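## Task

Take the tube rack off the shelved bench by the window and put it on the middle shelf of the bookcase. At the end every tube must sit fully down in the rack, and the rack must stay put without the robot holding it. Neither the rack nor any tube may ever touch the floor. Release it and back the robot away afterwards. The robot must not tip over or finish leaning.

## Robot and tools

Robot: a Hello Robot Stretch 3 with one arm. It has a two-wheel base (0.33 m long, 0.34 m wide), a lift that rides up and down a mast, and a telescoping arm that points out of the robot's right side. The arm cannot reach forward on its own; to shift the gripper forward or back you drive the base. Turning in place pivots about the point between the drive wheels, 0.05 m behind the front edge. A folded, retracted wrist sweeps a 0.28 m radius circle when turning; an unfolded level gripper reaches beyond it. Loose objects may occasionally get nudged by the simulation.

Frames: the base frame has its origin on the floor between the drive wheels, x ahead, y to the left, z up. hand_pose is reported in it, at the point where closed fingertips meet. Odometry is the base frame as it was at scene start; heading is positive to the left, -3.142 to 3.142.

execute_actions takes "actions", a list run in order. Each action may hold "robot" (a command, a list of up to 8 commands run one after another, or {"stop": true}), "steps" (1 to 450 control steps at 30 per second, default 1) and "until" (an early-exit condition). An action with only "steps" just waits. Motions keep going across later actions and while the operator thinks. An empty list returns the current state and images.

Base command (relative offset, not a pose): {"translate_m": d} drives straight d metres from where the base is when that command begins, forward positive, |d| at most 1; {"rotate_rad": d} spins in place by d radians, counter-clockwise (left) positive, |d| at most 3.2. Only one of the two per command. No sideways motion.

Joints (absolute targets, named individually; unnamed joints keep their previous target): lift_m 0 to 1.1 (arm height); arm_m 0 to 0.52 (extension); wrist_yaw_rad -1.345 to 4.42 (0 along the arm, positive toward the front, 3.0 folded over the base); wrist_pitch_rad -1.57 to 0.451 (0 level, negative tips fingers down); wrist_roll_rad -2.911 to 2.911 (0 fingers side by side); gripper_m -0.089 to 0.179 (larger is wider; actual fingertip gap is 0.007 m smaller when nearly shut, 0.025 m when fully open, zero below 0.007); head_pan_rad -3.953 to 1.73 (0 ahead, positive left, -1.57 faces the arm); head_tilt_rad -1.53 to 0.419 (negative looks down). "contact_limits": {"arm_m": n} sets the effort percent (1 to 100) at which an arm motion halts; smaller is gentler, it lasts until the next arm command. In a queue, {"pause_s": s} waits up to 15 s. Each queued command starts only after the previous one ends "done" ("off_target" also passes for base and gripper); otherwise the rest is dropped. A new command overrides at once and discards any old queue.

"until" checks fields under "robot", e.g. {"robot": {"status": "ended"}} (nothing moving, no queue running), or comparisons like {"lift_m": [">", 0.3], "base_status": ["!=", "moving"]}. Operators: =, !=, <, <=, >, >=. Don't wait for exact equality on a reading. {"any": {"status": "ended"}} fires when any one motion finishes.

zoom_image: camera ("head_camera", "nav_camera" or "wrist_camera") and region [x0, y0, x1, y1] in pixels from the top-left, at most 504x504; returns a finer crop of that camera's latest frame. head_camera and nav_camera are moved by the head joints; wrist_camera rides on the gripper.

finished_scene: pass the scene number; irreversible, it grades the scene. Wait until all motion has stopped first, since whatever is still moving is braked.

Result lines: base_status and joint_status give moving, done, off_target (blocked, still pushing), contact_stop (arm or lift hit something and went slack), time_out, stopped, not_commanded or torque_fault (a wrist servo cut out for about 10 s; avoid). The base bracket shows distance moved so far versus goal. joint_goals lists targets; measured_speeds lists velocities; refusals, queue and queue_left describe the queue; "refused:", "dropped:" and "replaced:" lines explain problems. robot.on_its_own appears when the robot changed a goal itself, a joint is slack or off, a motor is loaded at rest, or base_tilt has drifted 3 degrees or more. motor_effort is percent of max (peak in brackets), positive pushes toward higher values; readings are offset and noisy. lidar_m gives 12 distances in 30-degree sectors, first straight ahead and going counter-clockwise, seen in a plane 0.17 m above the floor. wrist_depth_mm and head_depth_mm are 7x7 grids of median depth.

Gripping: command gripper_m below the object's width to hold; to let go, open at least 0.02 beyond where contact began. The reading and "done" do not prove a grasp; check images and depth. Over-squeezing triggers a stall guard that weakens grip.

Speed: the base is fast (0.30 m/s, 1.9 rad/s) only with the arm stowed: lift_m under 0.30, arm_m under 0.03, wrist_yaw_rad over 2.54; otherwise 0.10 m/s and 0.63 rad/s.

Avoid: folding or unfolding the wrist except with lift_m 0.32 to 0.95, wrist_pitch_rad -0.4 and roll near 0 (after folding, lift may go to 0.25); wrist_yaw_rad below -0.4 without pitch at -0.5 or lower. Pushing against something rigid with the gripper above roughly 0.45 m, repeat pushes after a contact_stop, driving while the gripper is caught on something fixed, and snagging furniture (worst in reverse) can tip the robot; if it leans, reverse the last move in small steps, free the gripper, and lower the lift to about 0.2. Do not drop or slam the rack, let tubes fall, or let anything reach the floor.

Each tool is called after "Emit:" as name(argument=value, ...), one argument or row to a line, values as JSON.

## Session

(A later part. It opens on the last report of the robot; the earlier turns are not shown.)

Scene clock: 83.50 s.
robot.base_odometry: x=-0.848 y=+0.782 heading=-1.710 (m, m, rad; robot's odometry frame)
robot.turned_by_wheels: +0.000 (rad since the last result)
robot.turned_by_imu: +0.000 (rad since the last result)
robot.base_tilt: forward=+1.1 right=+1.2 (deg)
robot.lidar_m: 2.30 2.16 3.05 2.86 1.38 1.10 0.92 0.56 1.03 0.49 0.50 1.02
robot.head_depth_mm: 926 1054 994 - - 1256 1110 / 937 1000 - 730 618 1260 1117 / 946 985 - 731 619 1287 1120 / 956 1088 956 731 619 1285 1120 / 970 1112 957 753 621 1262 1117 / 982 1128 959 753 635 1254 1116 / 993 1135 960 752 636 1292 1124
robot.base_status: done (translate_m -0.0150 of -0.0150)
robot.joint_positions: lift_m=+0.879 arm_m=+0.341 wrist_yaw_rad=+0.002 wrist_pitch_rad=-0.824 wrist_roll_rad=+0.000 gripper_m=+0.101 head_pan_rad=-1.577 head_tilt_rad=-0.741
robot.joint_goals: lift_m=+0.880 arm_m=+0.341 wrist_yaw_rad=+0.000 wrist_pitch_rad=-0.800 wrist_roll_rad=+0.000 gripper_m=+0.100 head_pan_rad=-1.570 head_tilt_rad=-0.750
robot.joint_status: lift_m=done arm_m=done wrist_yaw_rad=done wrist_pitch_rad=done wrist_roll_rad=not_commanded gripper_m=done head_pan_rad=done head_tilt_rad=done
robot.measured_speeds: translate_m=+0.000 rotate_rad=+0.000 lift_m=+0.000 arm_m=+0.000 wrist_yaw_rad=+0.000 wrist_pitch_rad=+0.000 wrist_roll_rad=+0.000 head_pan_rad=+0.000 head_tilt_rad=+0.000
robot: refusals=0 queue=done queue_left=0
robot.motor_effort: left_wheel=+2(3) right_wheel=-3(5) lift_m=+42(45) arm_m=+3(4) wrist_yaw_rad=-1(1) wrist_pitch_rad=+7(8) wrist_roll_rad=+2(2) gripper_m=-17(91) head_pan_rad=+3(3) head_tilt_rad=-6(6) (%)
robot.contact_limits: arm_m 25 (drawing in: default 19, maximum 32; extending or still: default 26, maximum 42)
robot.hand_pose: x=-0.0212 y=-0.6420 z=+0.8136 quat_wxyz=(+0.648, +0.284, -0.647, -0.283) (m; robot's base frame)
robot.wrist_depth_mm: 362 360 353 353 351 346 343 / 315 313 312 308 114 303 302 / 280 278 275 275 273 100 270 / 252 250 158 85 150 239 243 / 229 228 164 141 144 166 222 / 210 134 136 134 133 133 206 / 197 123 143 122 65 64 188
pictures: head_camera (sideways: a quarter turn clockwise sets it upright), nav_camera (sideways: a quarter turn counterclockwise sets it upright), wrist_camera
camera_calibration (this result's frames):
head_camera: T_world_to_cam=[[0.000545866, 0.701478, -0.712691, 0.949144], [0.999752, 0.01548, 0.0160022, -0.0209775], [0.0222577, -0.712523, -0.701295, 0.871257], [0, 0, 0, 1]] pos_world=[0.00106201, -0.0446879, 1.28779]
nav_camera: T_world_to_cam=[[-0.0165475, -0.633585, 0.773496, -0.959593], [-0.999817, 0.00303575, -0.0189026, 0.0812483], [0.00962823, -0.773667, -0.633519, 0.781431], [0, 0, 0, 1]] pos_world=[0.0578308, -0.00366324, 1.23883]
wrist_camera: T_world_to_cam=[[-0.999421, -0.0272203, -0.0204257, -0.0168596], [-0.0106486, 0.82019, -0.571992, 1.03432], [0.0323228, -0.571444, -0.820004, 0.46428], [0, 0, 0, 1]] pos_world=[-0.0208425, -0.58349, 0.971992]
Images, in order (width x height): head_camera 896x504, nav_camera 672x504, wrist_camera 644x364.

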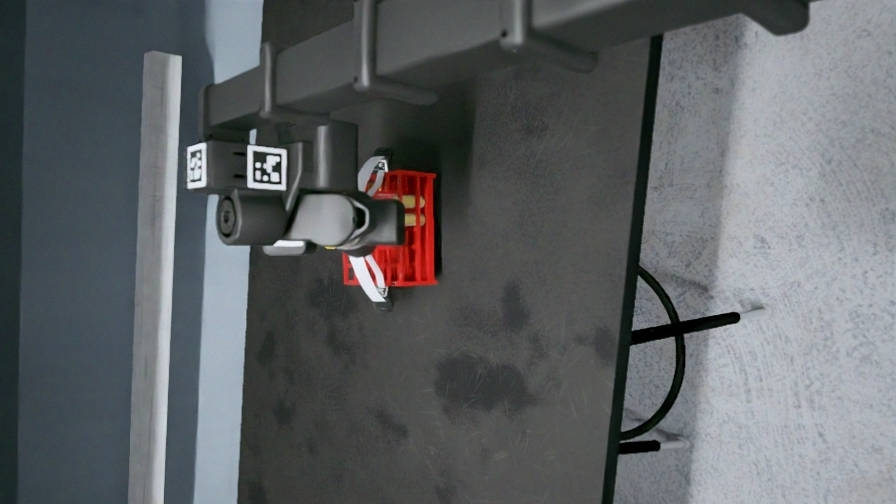

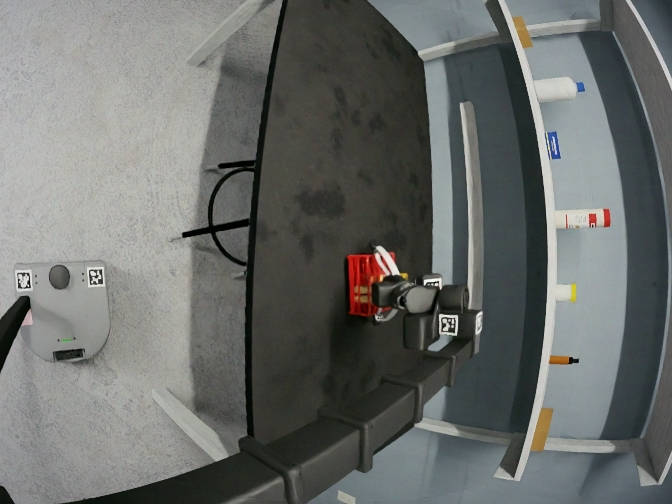

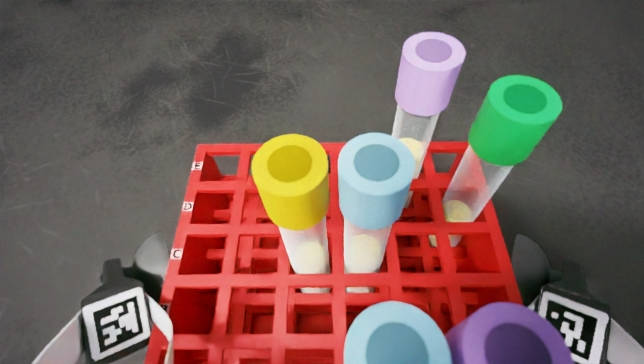

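Emit:
execute_actions(
  actions=[
    {"robot":[{"joints":{"gripper_m":0.095,"lift_m":0.905}},{"joints":{"arm_m":0.02}},{"base":{"rotate_rad":0.587},"joints":{"head_pan_rad":-0.6,"head_tilt_rad":-0.6}},{"base":{"translate_m":0.9}}],"steps":450,"until":{"robot":{"status":"ended"}}},
  ],
)

Scene clock: 109.90 s.
robot.base_odometry: x=-0.481 y=+0.018 heading=-1.123 (m, m, rad; robot's odometry frame)
robot.turned_by_wheels: +0.587 (rad since the last result)
robot.turned_by_imu: +0.592 (rad since the last result)
robot.base_tilt: forward=+3.3 right=+0.1 (deg)
robot.lidar_m: 1.62 2.33 2.48 2.03 1.70 1.65 1.41 1.11 0.96 1.86 1.66 1.38
robot.head_depth_mm: 1329 1477 1674 1914 1690 1383 1173 / 1336 1508 1692 1933 1700 1385 1171 / 1367 1518 1717 1940 1683 1393 1175 / 1371 1537 1739 1960 1696 1391 1178 / 1379 1488 1628 1850 1692 1386 1172 / 1389 1525 1668 1896 1690 1387 1171 / 1402 1546 1664 1918 1687 1390 1174
robot.base_status: moving (translate_m +0.8470 of +0.9000)
robot.joint_positions: lift_m=+0.904 arm_m=+0.020 wrist_yaw_rad=+0.002 wrist_pitch_rad=-0.826 wrist_roll_rad=+0.000 gripper_m=+0.096 head_pan_rad=-0.607 head_tilt_rad=-0.606
robot.joint_goals: lift_m=+0.905 arm_m=+0.020 wrist_yaw_rad=+0.000 wrist_pitch_rad=-0.800 wrist_roll_rad=+0.000 gripper_m=+0.095 head_pan_rad=-0.600 head_tilt_rad=-0.600
robot.joint_status: lift_m=done arm_m=done wrist_yaw_rad=done wrist_pitch_rad=done wrist_roll_rad=not_commanded gripper_m=done head_pan_rad=done head_tilt_rad=done
robot.measured_speeds: translate_m=+0.100 rotate_rad=+0.000 lift_m=+0.000 arm_m=+0.000 wrist_yaw_rad=+0.000 wrist_pitch_rad=+0.000 wrist_roll_rad=+0.000 head_pan_rad=+0.000 head_tilt_rad=+0.000
robot: refusals=0 queue=running queue_left=0
robot.motor_effort: left_wheel=-1(7) right_wheel=+3(7) lift_m=+42(41) arm_m=-4(4) wrist_yaw_rad=-1(1) wrist_pitch_rad=+8(8) wrist_roll_rad=+2(2) gripper_m=-18(53) head_pan_rad=+3(36) head_tilt_rad=+4(24) (%)
robot.hand_pose: x=-0.0213 y=-0.3213 z=+0.8384 quat_wxyz=(+0.648, +0.284, -0.647, -0.283) (m; robot's base frame)
robot.wrist_depth_mm: - - - - - - - / - - - - 114 769 - / - - - - - 100 - / - - 158 85 150 - - / - - 163 141 144 166 - / - 134 137 134 133 133 988 / 933 123 143 122 64 64 885
pictures: head_camera (sideways: a quarter turn clockwise sets it upright), nav_camera (sideways: a quarter turn counterclockwise sets it upright), wrist_camera
camera_calibration (this result's frames):
head_camera: T_world_to_cam=[[-0.494144, 0.338814, -0.800642, 1.0668], [0.551068, 0.834359, 0.0129711, -0.0142969], [0.672418, -0.434799, -0.599003, 0.734232], [0, 0, 0, 1]] pos_world=[0.0413191, -0.0302734, 1.29411]
nav_camera: T_world_to_cam=[[0.422887, -0.309293, 0.851766, -1.06431], [-0.565915, -0.824259, -0.0183377, 0.0778695], [0.707748, -0.474273, -0.523602, 0.634174], [0, 0, 0, 1]] pos_world=[0.0453172, 0.0357709, 1.24003]
wrist_camera: T_world_to_cam=[[-0.999427, -0.0269622, -0.0204565, -0.00755389], [-0.0104623, 0.820957, -0.570894, 0.784841], [0.0321865, -0.570353, -0.820769, 0.668819], [0, 0, 0, 1]] pos_world=[-0.0208653, -0.263061, 0.996853]
Images, in order (width x height): head_camera 896x504, nav_camera 672x504, wrist_camera 644x364.

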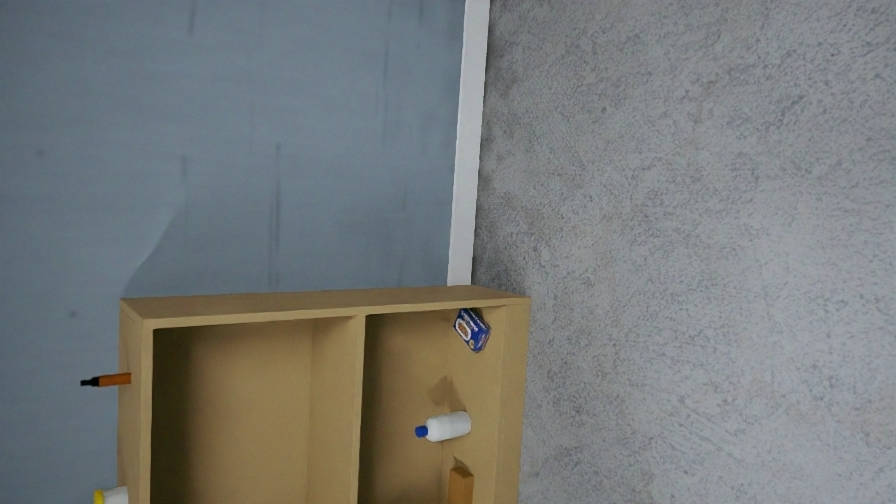

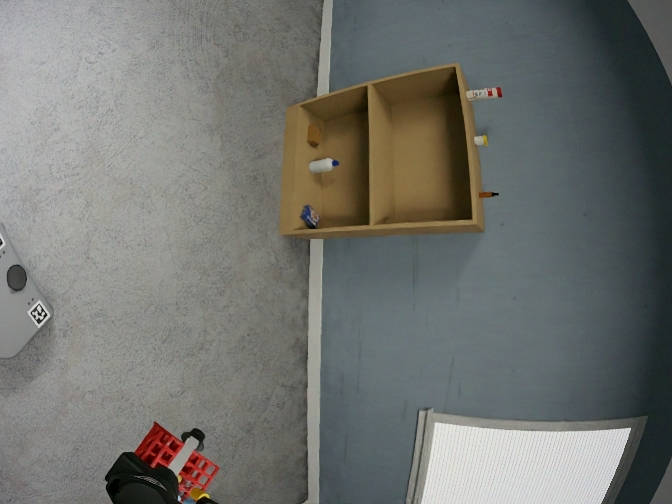

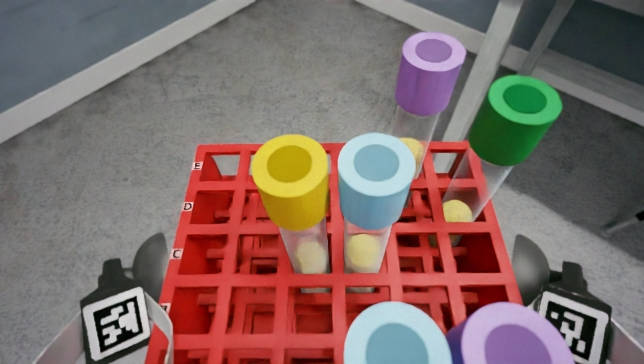

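Emit:
execute_actions(
  actions=[
    {"robot":[{"base":{"translate_m":0.97},"joints":{"lift_m":0.785,"head_pan_rad":-1.57,"head_tilt_rad":-0.6}},{"base":{"rotate_rad":0.90}}],"steps":450,"until":{"robot":{"status":"ended"}}},
  ],
)

Scene clock: 128.37 s.
robot.base_odometry: x=-0.038 y=-0.904 heading=-0.223 (m, m, rad; robot's odometry frame)
robot.turned_by_wheels: +0.900 (rad since the last result)
robot.turned_by_imu: +0.906 (rad since the last result)
robot.base_tilt: forward=+1.1 right=+1.2 (deg)
robot.lidar_m: 1.64 2.36 2.51 2.44 2.44 1.63 2.25 1.20 0.67 0.68 0.68 1.28
robot.head_depth_mm: 691 759 616 957 933 1090 - / 693 763 659 962 933 1244 - / 700 762 660 965 934 848 - / 702 761 657 972 934 1154 582 / 706 768 660 979 934 1239 1133 / 711 771 658 984 934 1254 1154 / 705 618 625 947 906 1092 1145
robot.base_status: done (rotate_rad +0.8999 of +0.9000)
robot.joint_positions: lift_m=+0.785 arm_m=+0.020 wrist_yaw_rad=+0.002 wrist_pitch_rad=-0.826 wrist_roll_rad=+0.000 gripper_m=+0.096 head_pan_rad=-1.563 head_tilt_rad=-0.606
robot.joint_goals: lift_m=+0.785 arm_m=+0.020 wrist_yaw_rad=+0.000 wrist_pitch_rad=-0.800 wrist_roll_rad=+0.000 gripper_m=+0.095 head_pan_rad=-1.570 head_tilt_rad=-0.600
robot.joint_status: lift_m=done arm_m=done wrist_yaw_rad=done wrist_pitch_rad=done wrist_roll_rad=not_commanded gripper_m=done head_pan_rad=done head_tilt_rad=done
robot.measured_speeds: translate_m=+0.000 rotate_rad=+0.000 lift_m=+0.000 arm_m=+0.000 wrist_yaw_rad=+0.000 wrist_pitch_rad=+0.000 wrist_roll_rad=+0.000 head_pan_rad=+0.000 head_tilt_rad=+0.000
robot: refusals=0 queue=done queue_left=0
robot.motor_effort: left_wheel=-3(8) right_wheel=+2(6) lift_m=+17(42) arm_m=-2(3) wrist_yaw_rad=-1(1) wrist_pitch_rad=+8(8) wrist_roll_rad=+2(2) gripper_m=-18(18) head_pan_rad=-3(37) head_tilt_rad=+4(3) (%)
robot.hand_pose: x=-0.0213 y=-0.3213 z=+0.7195 quat_wxyz=(+0.648, +0.284, -0.647, -0.284) (m; robot's base frame)
robot.wrist_depth_mm: 476 512 504 505 500 496 465 / 445 446 444 439 114 433 431 / 506 615 425 413 408 100 437 / - 694 157 85 150 637 568 / 943 829 164 141 144 166 936 / 871 135 137 134 133 133 868 / 822 123 143 122 65 64 787
pictures: head_camera (sideways: a quarter turn clockwise sets it upright), nav_camera (sideways: a quarter turn counterclockwise sets it upright), wrist_camera
camera_calibration (this result's frames):
head_camera: T_world_to_cam=[[-0.00828253, 0.598841, -0.800825, 1.06407], [0.99943, 0.0311596, 0.0129639, -0.0170226], [0.0327167, -0.800262, -0.598758, 0.737815], [0, 0, 0, 1]] pos_world=[0.00168717, -0.0462343, 1.29413]
nav_camera: T_world_to_cam=[[-0.00870807, -0.52359, 0.851926, -1.06189], [-0.999745, -0.0132071, -0.0183361, 0.0805137], [0.0208521, -0.851868, -0.523341, 0.638024], [0, 0, 0, 1]] pos_world=[0.057942, -0.0114193, 1.24003]
wrist_camera: T_world_to_cam=[[-0.999427, -0.0269656, -0.0204536, -0.00999028], [-0.0104685, 0.820988, -0.570849, 0.716899], [0.0321855, -0.570308, -0.8208, 0.571226], [0, 0, 0, 1]] pos_world=[-0.0208649, -0.26306, 0.877899]
Images, in order (width x height): head_camera 896x504, nav_camera 672x504, wrist_camera 644x364.

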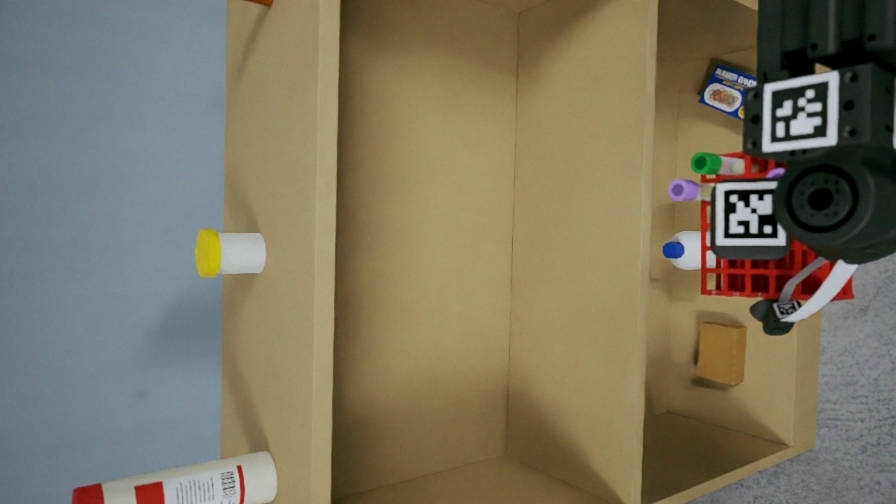

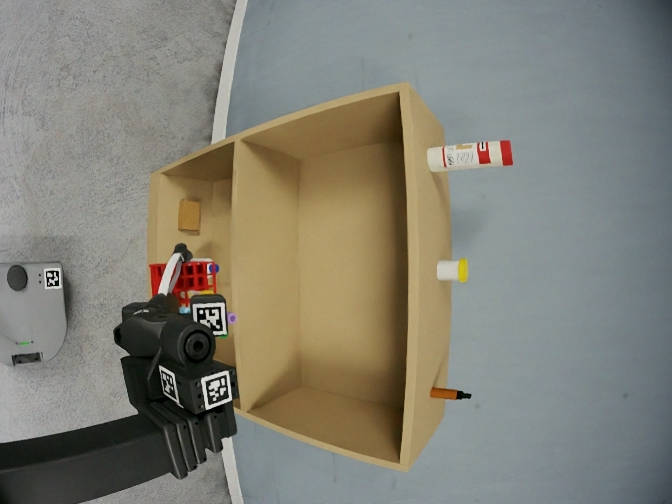

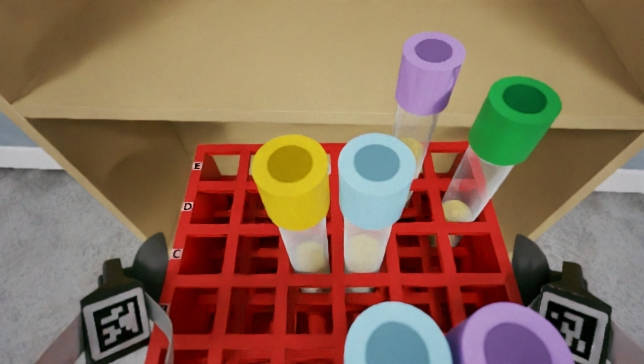

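Emit:
execute_actions(
  actions=[
    {"robot":[{"joints":{"lift_m":0.72}},{"joints":{"arm_m":0.38},"contact_limits":{"arm_m":20}},{"joints":{"lift_m":0.698}}],"steps":450,"until":{"robot":{"status":"ended"}}},
  ],
)

Emit:
zoom_image(
  camera="head_camera",
  region=[460, 120, 680, 330],
)

Scene clock: 139.03 s.
robot.base_odometry: x=-0.038 y=-0.904 heading=-0.223 (m, m, rad; robot's odometry frame)
robot.turned_by_wheels: +0.000 (rad since the last result)
robot.turned_by_imu: +0.000 (rad since the last result)
robot.base_tilt: forward=+1.1 right=+1.2 (deg)
robot.lidar_m: 1.63 2.36 2.51 2.43 2.43 1.63 2.26 1.19 0.67 0.68 0.68 1.27
robot.head_depth_mm: 690 758 617 958 934 1057 1121 / 694 762 658 944 964 - 1140 / 698 759 659 924 879 1248 1143 / 702 761 657 962 879 1219 1144 / 706 765 657 979 933 1242 1145 / 710 770 658 983 934 1254 1147 / 705 617 625 947 904 1092 1148
robot.base_status: done (rotate_rad +0.8999 of +0.9000)
robot.joint_positions: lift_m=+0.698 arm_m=+0.380 wrist_yaw_rad=+0.001 wrist_pitch_rad=-0.826 wrist_roll_rad=+0.000 gripper_m=+0.096 head_pan_rad=-1.563 head_tilt_rad=-0.606
robot.joint_goals: lift_m=+0.698 arm_m=+0.380 wrist_yaw_rad=+0.000 wrist_pitch_rad=-0.800 wrist_roll_rad=+0.000 gripper_m=+0.095 head_pan_rad=-1.570 head_tilt_rad=-0.600
robot.joint_status: lift_m=done arm_m=done wrist_yaw_rad=done wrist_pitch_rad=done wrist_roll_rad=not_commanded gripper_m=done head_pan_rad=done head_tilt_rad=done
robot.measured_speeds: translate_m=+0.000 rotate_rad=+0.000 lift_m=+0.000 arm_m=+0.000 wrist_yaw_rad=+0.000 wrist_pitch_rad=+0.000 wrist_roll_rad=+0.000 head_pan_rad=+0.000 head_tilt_rad=+0.000
robot: refusals=0 queue=done queue_left=0
robot.motor_effort: left_wheel=-3(2) right_wheel=+2(2) lift_m=+18(17) arm_m=+3(3) wrist_yaw_rad=-1(1) wrist_pitch_rad=+8(8) wrist_roll_rad=+2(2) gripper_m=-18(18) head_pan_rad=-3(3) head_tilt_rad=+3(3) (%)
robot.contact_limits: arm_m 20 (drawing in: default 19, maximum 32; extending or still: default 26, maximum 42)
robot.hand_pose: x=-0.0214 y=-0.6806 z=+0.6324 quat_wxyz=(+0.648, +0.284, -0.647, -0.284) (m; robot's base frame)
robot.wrist_depth_mm: 226 225 221 218 209 213 211 / 262 260 256 251 114 231 241 / 281 279 277 276 271 100 266 / 251 251 157 85 150 240 244 / 229 229 163 141 144 166 223 / 210 134 137 134 133 133 208 / 197 123 143 122 65 64 189
pictures: head_camera (sideways: a quarter turn clockwise sets it upright), nav_camera (sideways: a quarter turn counterclockwise sets it upright), wrist_camera
camera_calibration (this result's frames):
head_camera: T_world_to_cam=[[-0.00824508, 0.598835, -0.80083, 1.06408], [0.999432, 0.0310973, 0.0129638, -0.0170223], [0.0326668, -0.800268, -0.598752, 0.737808], [0, 0, 0, 1]] pos_world=[0.00168428, -0.0462341, 1.29413]
nav_camera: T_world_to_cam=[[-0.00874083, -0.523583, 0.85193, -1.0619], [-0.999745, -0.0131448, -0.018336, 0.0805136], [0.0207989, -0.851873, -0.523335, 0.638016], [0, 0, 0, 1]] pos_world=[0.0579412, -0.011423, 1.24003]
wrist_camera: T_world_to_cam=[[-0.999444, -0.0263331, -0.0204582, -0.0211242], [-0.00995237, 0.821104, -0.570692, 0.962173], [0.0318264, -0.570171, -0.82091, 0.295033], [0, 0, 0, 1]] pos_world=[-0.0209264, -0.622381, 0.790868]
Images, in order (width x height): head_camera 896x504, nav_camera 672x504, wrist_camera 644x364.

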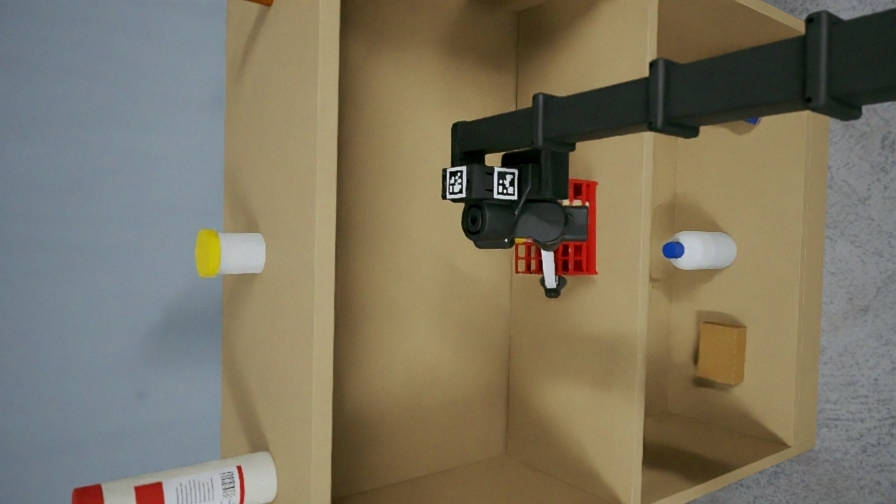

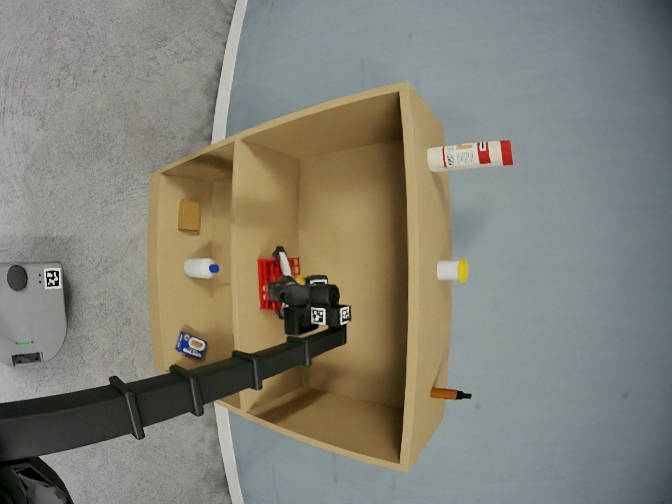

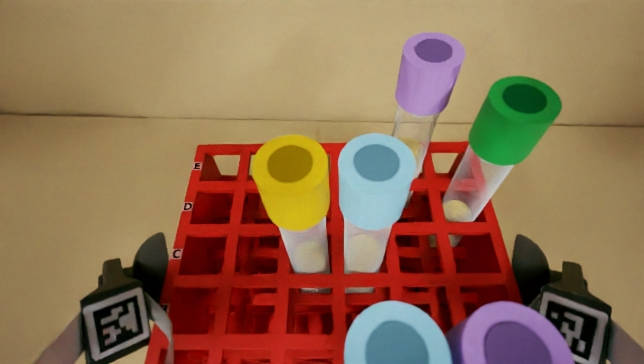

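Region (460, 120, 680, 330) of head_camera's 896x504 image, scaled by 2.291, with more detail than that image has; it fills the top 481 rows of this view, and the rest is white.

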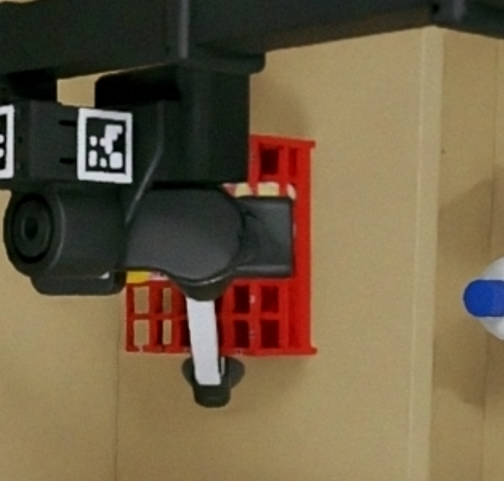

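Emit:
execute_actions(
  actions=[
    {"robot":{"joints":{"lift_m":0.686}},"steps":100,"until":{"robot":{"status":"ended"}}},
    {"steps":6},
  ],
)

Scene clock: 141.33 s.
robot.base_odometry: x=-0.038 y=-0.904 heading=-0.223 (m, m, rad; robot's odometry frame)
robot.turned_by_wheels: +0.000 (rad since the last result)
robot.turned_by_imu: +0.000 (rad since the last result)
robot.base_tilt: forward=+1.1 right=+1.2 (deg)
robot.lidar_m: 1.64 2.35 2.51 2.43 2.44 1.63 2.26 1.20 0.67 0.68 0.68 1.27
robot.head_depth_mm: 691 756 618 956 935 1063 1133 / 693 759 658 951 964 - 1134 / 698 761 657 943 881 1250 1143 / 703 759 658 971 878 1213 1148 / 707 763 656 980 934 1243 1144 / 711 769 659 987 932 1251 1145 / 704 618 625 942 904 1088 1146
robot.base_status: done (rotate_rad +0.8999 of +0.9000)
robot.joint_positions: lift_m=+0.686 arm_m=+0.380 wrist_yaw_rad=+0.001 wrist_pitch_rad=-0.826 wrist_roll_rad=+0.000 gripper_m=+0.096 head_pan_rad=-1.563 head_tilt_rad=-0.606
robot.joint_goals: lift_m=+0.686 arm_m=+0.380 wrist_yaw_rad=+0.000 wrist_pitch_rad=-0.800 wrist_roll_rad=+0.000 gripper_m=+0.095 head_pan_rad=-1.570 head_tilt_rad=-0.600
robot.joint_status: lift_m=done arm_m=done wrist_yaw_rad=done wrist_pitch_rad=done wrist_roll_rad=not_commanded gripper_m=done head_pan_rad=done head_tilt_rad=done
robot.measured_speeds: translate_m=+0.000 rotate_rad=+0.000 lift_m=+0.000 arm_m=+0.000 wrist_yaw_rad=+0.000 wrist_pitch_rad=+0.000 wrist_roll_rad=+0.000 head_pan_rad=+0.000 head_tilt_rad=+0.000
robot: refusals=0 queue=done queue_left=0
robot.motor_effort: left_wheel=-3(3) right_wheel=+2(3) lift_m=+17(19) arm_m=+2(3) wrist_yaw_rad=-1(1) wrist_pitch_rad=+8(8) wrist_roll_rad=+2(2) gripper_m=-18(19) head_pan_rad=-3(3) head_tilt_rad=+5(4) (%)
robot.contact_limits: arm_m 20 (drawing in: default 19, maximum 32; extending or still: default 26, maximum 42)
robot.hand_pose: x=-0.0214 y=-0.6806 z=+0.6204 quat_wxyz=(+0.648, +0.284, -0.647, -0.284) (m; robot's base frame)
robot.wrist_depth_mm: 227 224 221 218 210 213 211 / 263 259 254 251 114 232 240 / 264 263 262 258 258 100 253 / 236 236 158 85 150 227 230 / 216 216 164 141 144 166 210 / 198 135 136 134 133 133 195 / 186 123 143 122 65 64 178
pictures: head_camera (sideways: a quarter turn clockwise sets it upright), nav_camera (sideways: a quarter turn counterclockwise sets it upright), wrist_camera
camera_calibration (this result's frames):
head_camera: T_world_to_cam=[[-0.00824501, 0.598835, -0.80083, 1.06408], [0.999432, 0.0310972, 0.0129638, -0.0170223], [0.0326667, -0.800268, -0.598752, 0.737808], [0, 0, 0, 1]] pos_world=[0.00168428, -0.0462341, 1.29413]
nav_camera: T_world_to_cam=[[-0.00874089, -0.523583, 0.85193, -1.0619], [-0.999745, -0.0131447, -0.018336, 0.0805136], [0.0207988, -0.851873, -0.523335, 0.638016], [0, 0, 0, 1]] pos_world=[0.0579412, -0.011423, 1.24003]
wrist_camera: T_world_to_cam=[[-0.999444, -0.0263332, -0.0204581, -0.0213698], [-0.00995262, 0.821105, -0.570691, 0.955327], [0.0318264, -0.57017, -0.82091, 0.285185], [0, 0, 0, 1]] pos_world=[-0.0209264, -0.622382, 0.778871]
Images, in order (width x height): head_camera 896x504, nav_camera 672x504, wrist_camera 644x364.

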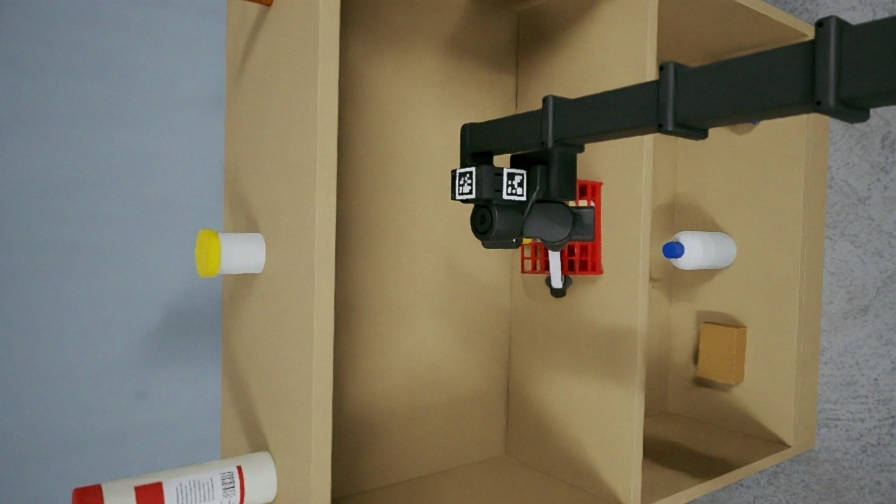

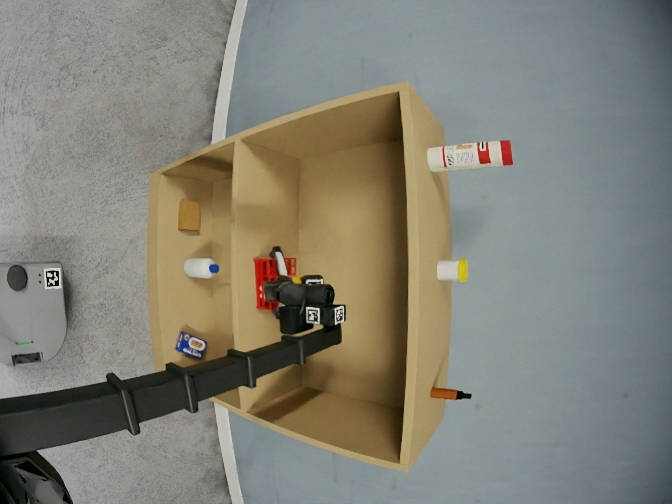

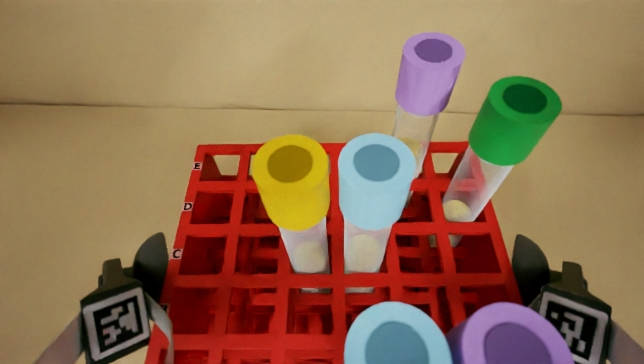

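No contact yet; lower further.

Emit:
execute_actions(
  actions=[
    {"robot":{"joints":{"lift_m":0.677}},"steps":100,"until":{"robot":{"status":"ended"}}},
    {"steps":6},
  ],
)

Scene clock: 143.33 s.
robot.base_odometry: x=-0.038 y=-0.904 heading=-0.223 (m, m, rad; robot's odometry frame)
robot.turned_by_wheels: +0.000 (rad since the last result)
robot.turned_by_imu: +0.000 (rad since the last result)
robot.base_tilt: forward=+1.0 right=+1.1 (deg)
robot.lidar_m: 1.63 2.35 2.51 2.44 2.44 1.63 2.26 1.20 0.67 0.68 0.68 1.27
robot.head_depth_mm: 690 760 619 958 937 1062 1123 / 694 760 658 960 965 - 1141 / 700 762 659 942 880 1245 1143 / 705 760 657 971 894 1212 1146 / 706 765 656 978 936 1246 1152 / 712 770 659 986 932 1255 1145 / 705 618 625 947 906 1091 1148
robot.base_status: done (rotate_rad +0.8999 of +0.9000)
robot.joint_positions: lift_m=+0.678 arm_m=+0.380 wrist_yaw_rad=+0.001 wrist_pitch_rad=-0.814 wrist_roll_rad=+0.000 gripper_m=+0.096 head_pan_rad=-1.563 head_tilt_rad=-0.606
robot.joint_goals: lift_m=+0.677 arm_m=+0.380 wrist_yaw_rad=+0.000 wrist_pitch_rad=-0.800 wrist_roll_rad=+0.000 gripper_m=+0.095 head_pan_rad=-1.570 head_tilt_rad=-0.600
robot.joint_status: lift_m=done arm_m=done wrist_yaw_rad=done wrist_pitch_rad=done wrist_roll_rad=not_commanded gripper_m=done head_pan_rad=done head_tilt_rad=done
robot.measured_speeds: translate_m=+0.000 rotate_rad=+0.000 lift_m=+0.000 arm_m=+0.000 wrist_yaw_rad=+0.000 wrist_pitch_rad=+0.000 wrist_roll_rad=+0.000 head_pan_rad=+0.000 head_tilt_rad=+0.000
robot: refusals=0 queue=done queue_left=0
robot.motor_effort: left_wheel=-3(3) right_wheel=+2(2) lift_m=+13(19) arm_m=+3(3) wrist_yaw_rad=-1(1) wrist_pitch_rad=+4(8) wrist_roll_rad=+2(2) gripper_m=-19(18) head_pan_rad=-3(3) head_tilt_rad=+4(4) (%)
robot.contact_limits: arm_m 20 (drawing in: default 19, maximum 32; extending or still: default 26, maximum 42)
robot.hand_pose: x=-0.0214 y=-0.6830 z=+0.6134 quat_wxyz=(+0.650, +0.281, -0.649, -0.280) (m; robot's base frame)
robot.wrist_depth_mm: 224 222 218 217 207 211 209 / 259 255 251 248 119 228 239 / 258 256 254 247 246 106 249 / 231 230 163 90 158 220 223 / 209 209 163 144 146 166 203 / 192 134 147 134 132 69 189 / 180 123 142 121 64 64 119
pictures: head_camera (sideways: a quarter turn clockwise sets it upright), nav_camera (sideways: a quarter turn counterclockwise sets it upright), wrist_camera
camera_calibration (this result's frames):
head_camera: T_world_to_cam=[[-0.0082449, 0.598803, -0.800854, 1.06411], [0.999432, 0.0310979, 0.0129628, -0.0170211], [0.0326671, -0.800292, -0.59872, 0.737766], [0, 0, 0, 1]] pos_world=[0.00168429, -0.0462344, 1.29413]
nav_camera: T_world_to_cam=[[-0.00874103, -0.523548, 0.851951, -1.06192], [-0.999745, -0.0131457, -0.0183358, 0.0805133], [0.0207992, -0.851894, -0.5233, 0.637972], [0, 0, 0, 1]] pos_world=[0.0579413, -0.0114255, 1.24003]
wrist_camera: T_world_to_cam=[[-0.999443, -0.0265787, -0.0201582, -0.0219239], [-0.00995446, 0.814389, -0.580234, 0.95456], [0.0318385, -0.57971, -0.814201, 0.267452], [0, 0, 0, 1]] pos_world=[-0.0209249, -0.622921, 0.771185]
Images, in order (width x height): head_camera 896x504, nav_camera 672x504, wrist_camera 644x364.

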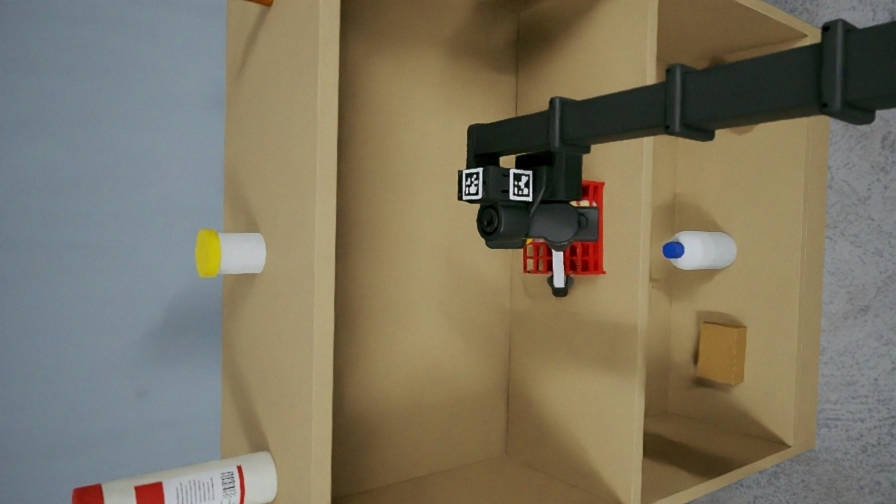

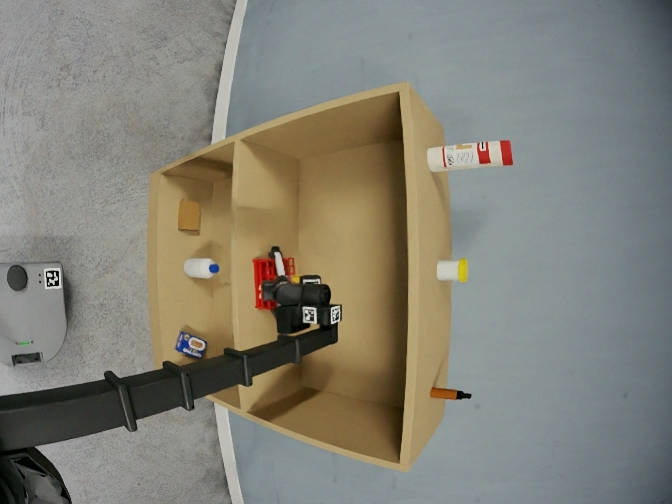

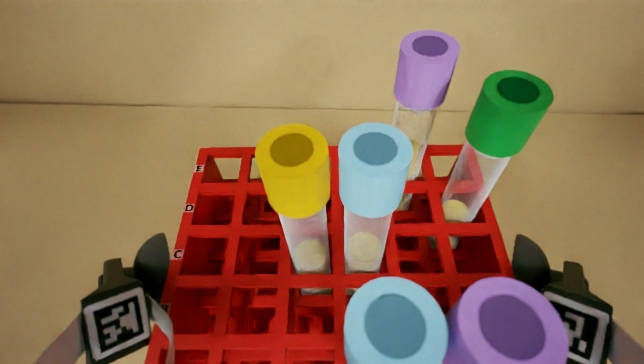

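Seated. Release and retract.

Emit:
execute_actions(
  actions=[
    {"robot":[{"joints":{"gripper_m":0.179}},{"joints":{"arm_m":0.0}},{"joints":{"wrist_pitch_rad":-0.3}}],"steps":450,"until":{"robot":{"status":"ended"}}},
  ],
)

Emit:
zoom_image(
  camera="wrist_camera",
  region=[250, 80, 430, 260],
)

Scene clock: 152.60 s.
robot.base_odometry: x=-0.038 y=-0.904 heading=-0.223 (m, m, rad; robot's odometry frame)
robot.turned_by_wheels: +0.000 (rad since the last result)
robot.turned_by_imu: +0.000 (rad since the last result)
robot.base_tilt: forward=+1.0 right=+1.1 (deg)
robot.lidar_m: 1.64 2.35 2.51 2.44 2.43 1.63 2.25 1.19 0.67 0.68 0.68 1.28
robot.head_depth_mm: 691 759 618 958 936 1127 1132 / 695 763 660 962 935 1218 1138 / 699 762 658 967 904 1248 1143 / 703 760 659 973 896 1207 1141 / 707 766 658 978 935 1291 1147 / 713 769 657 985 933 1255 1146 / 703 618 626 943 902 1092 1150
robot.base_status: done (rotate_rad +0.8999 of +0.9000)
robot.joint_positions: lift_m=+0.678 arm_m=+0.000 wrist_yaw_rad=+0.001 wrist_pitch_rad=-0.323 wrist_roll_rad=+0.000 gripper_m=+0.179 head_pan_rad=-1.563 head_tilt_rad=-0.606
robot.joint_goals: lift_m=+0.677 arm_m=+0.000 wrist_yaw_rad=+0.000 wrist_pitch_rad=-0.300 wrist_roll_rad=+0.000 gripper_m=+0.179 head_pan_rad=-1.570 head_tilt_rad=-0.600
robot.joint_status: lift_m=done arm_m=done wrist_yaw_rad=done wrist_pitch_rad=done wrist_roll_rad=not_commanded gripper_m=done head_pan_rad=done head_tilt_rad=done
robot.measured_speeds: translate_m=+0.000 rotate_rad=+0.000 lift_m=+0.000 arm_m=+0.000 wrist_yaw_rad=+0.000 wrist_pitch_rad=+0.000 wrist_roll_rad=+0.000 head_pan_rad=+0.000 head_tilt_rad=+0.000
robot: refusals=0 queue=done queue_left=0
robot.motor_effort: left_wheel=-3(3) right_wheel=+2(2) lift_m=+15(16) arm_m=-4(3) wrist_yaw_rad=-1(1) wrist_pitch_rad=+7(7) wrist_roll_rad=+2(2) gripper_m=+1(87) head_pan_rad=-3(3) head_tilt_rad=+3(4) (%)
robot.hand_pose: x=-0.0212 y=-0.3807 z=+0.7121 quat_wxyz=(+0.698, +0.114, -0.698, -0.113) (m; robot's base frame)
robot.wrist_depth_mm: 477 523 516 519 508 502 487 / 480 567 560 548 544 533 489 / 482 600 595 573 579 579 485 / 467 525 519 448 487 513 465 / 408 409 405 404 404 403 404 / 456 759 757 745 735 701 - / - 759 798 790 787 742 -
pictures: head_camera (sideways: a quarter turn clockwise sets it upright), nav_camera (sideways: a quarter turn counterclockwise sets it upright), wrist_camera
camera_calibration (this result's frames):
head_camera: T_world_to_cam=[[-0.00824461, 0.598793, -0.800862, 1.06412], [0.999432, 0.0310978, 0.0129625, -0.0170207], [0.0326669, -0.8003, -0.598709, 0.737752], [0, 0, 0, 1]] pos_world=[0.00168427, -0.0462345, 1.29413]
nav_camera: T_world_to_cam=[[-0.0087413, -0.523537, 0.851958, -1.06193], [-0.999745, -0.0131456, -0.0183357, 0.0805133], [0.0207989, -0.851901, -0.523289, 0.637957], [0, 0, 0, 1]] pos_world=[0.0579413, -0.0114263, 1.24003]
wrist_camera: T_world_to_cam=[[-0.999423, -0.0334811, -0.00577081, -0.0245899], [-0.00970195, 0.444035, -0.895957, 0.849497], [0.0325601, -0.895384, -0.444103, 0.139342], [0, 0, 0, 1]] pos_world=[-0.020871, -0.253264, 0.822853]
Images, in order (width x height): head_camera 896x504, nav_camera 672x504, wrist_camera 644x364.

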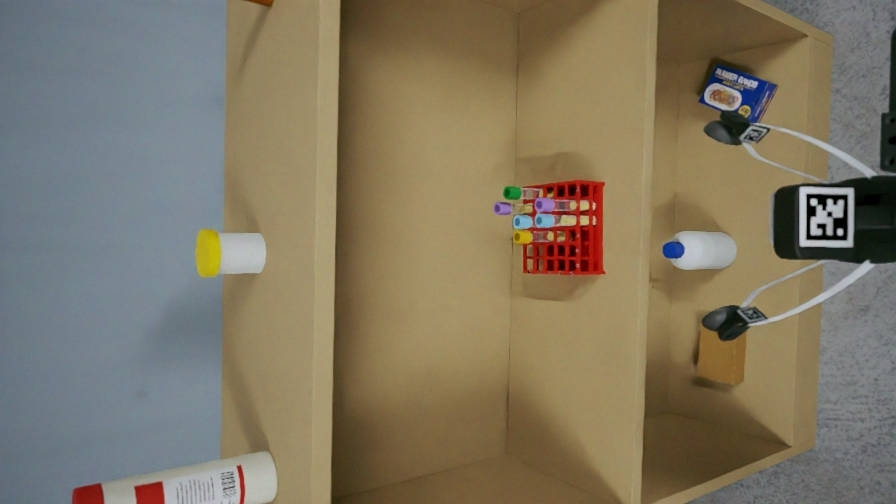

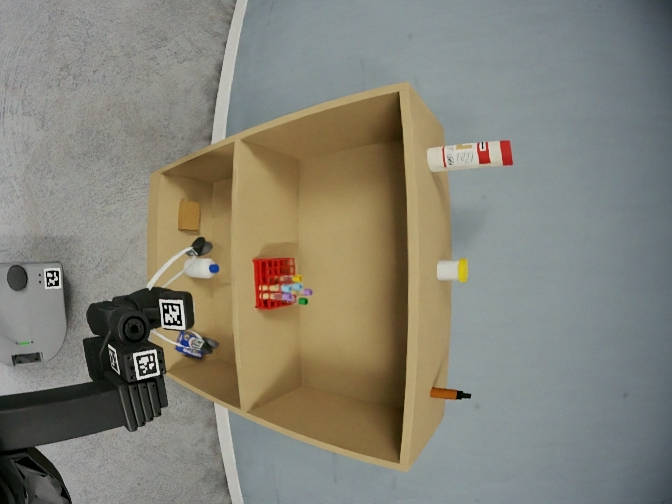

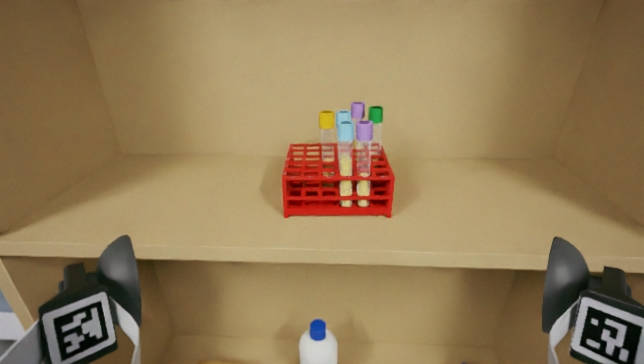

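Region (250, 80, 430, 260) of wrist_camera's 644x364 image, scaled by 2.800.

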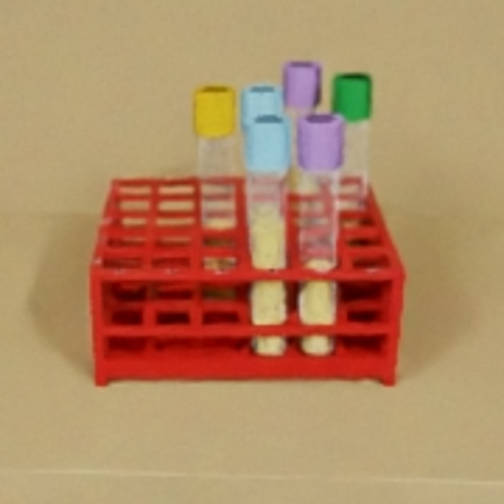

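Emit:
finished_scene(
  scene=2,
)

The scene is finished: the task was done.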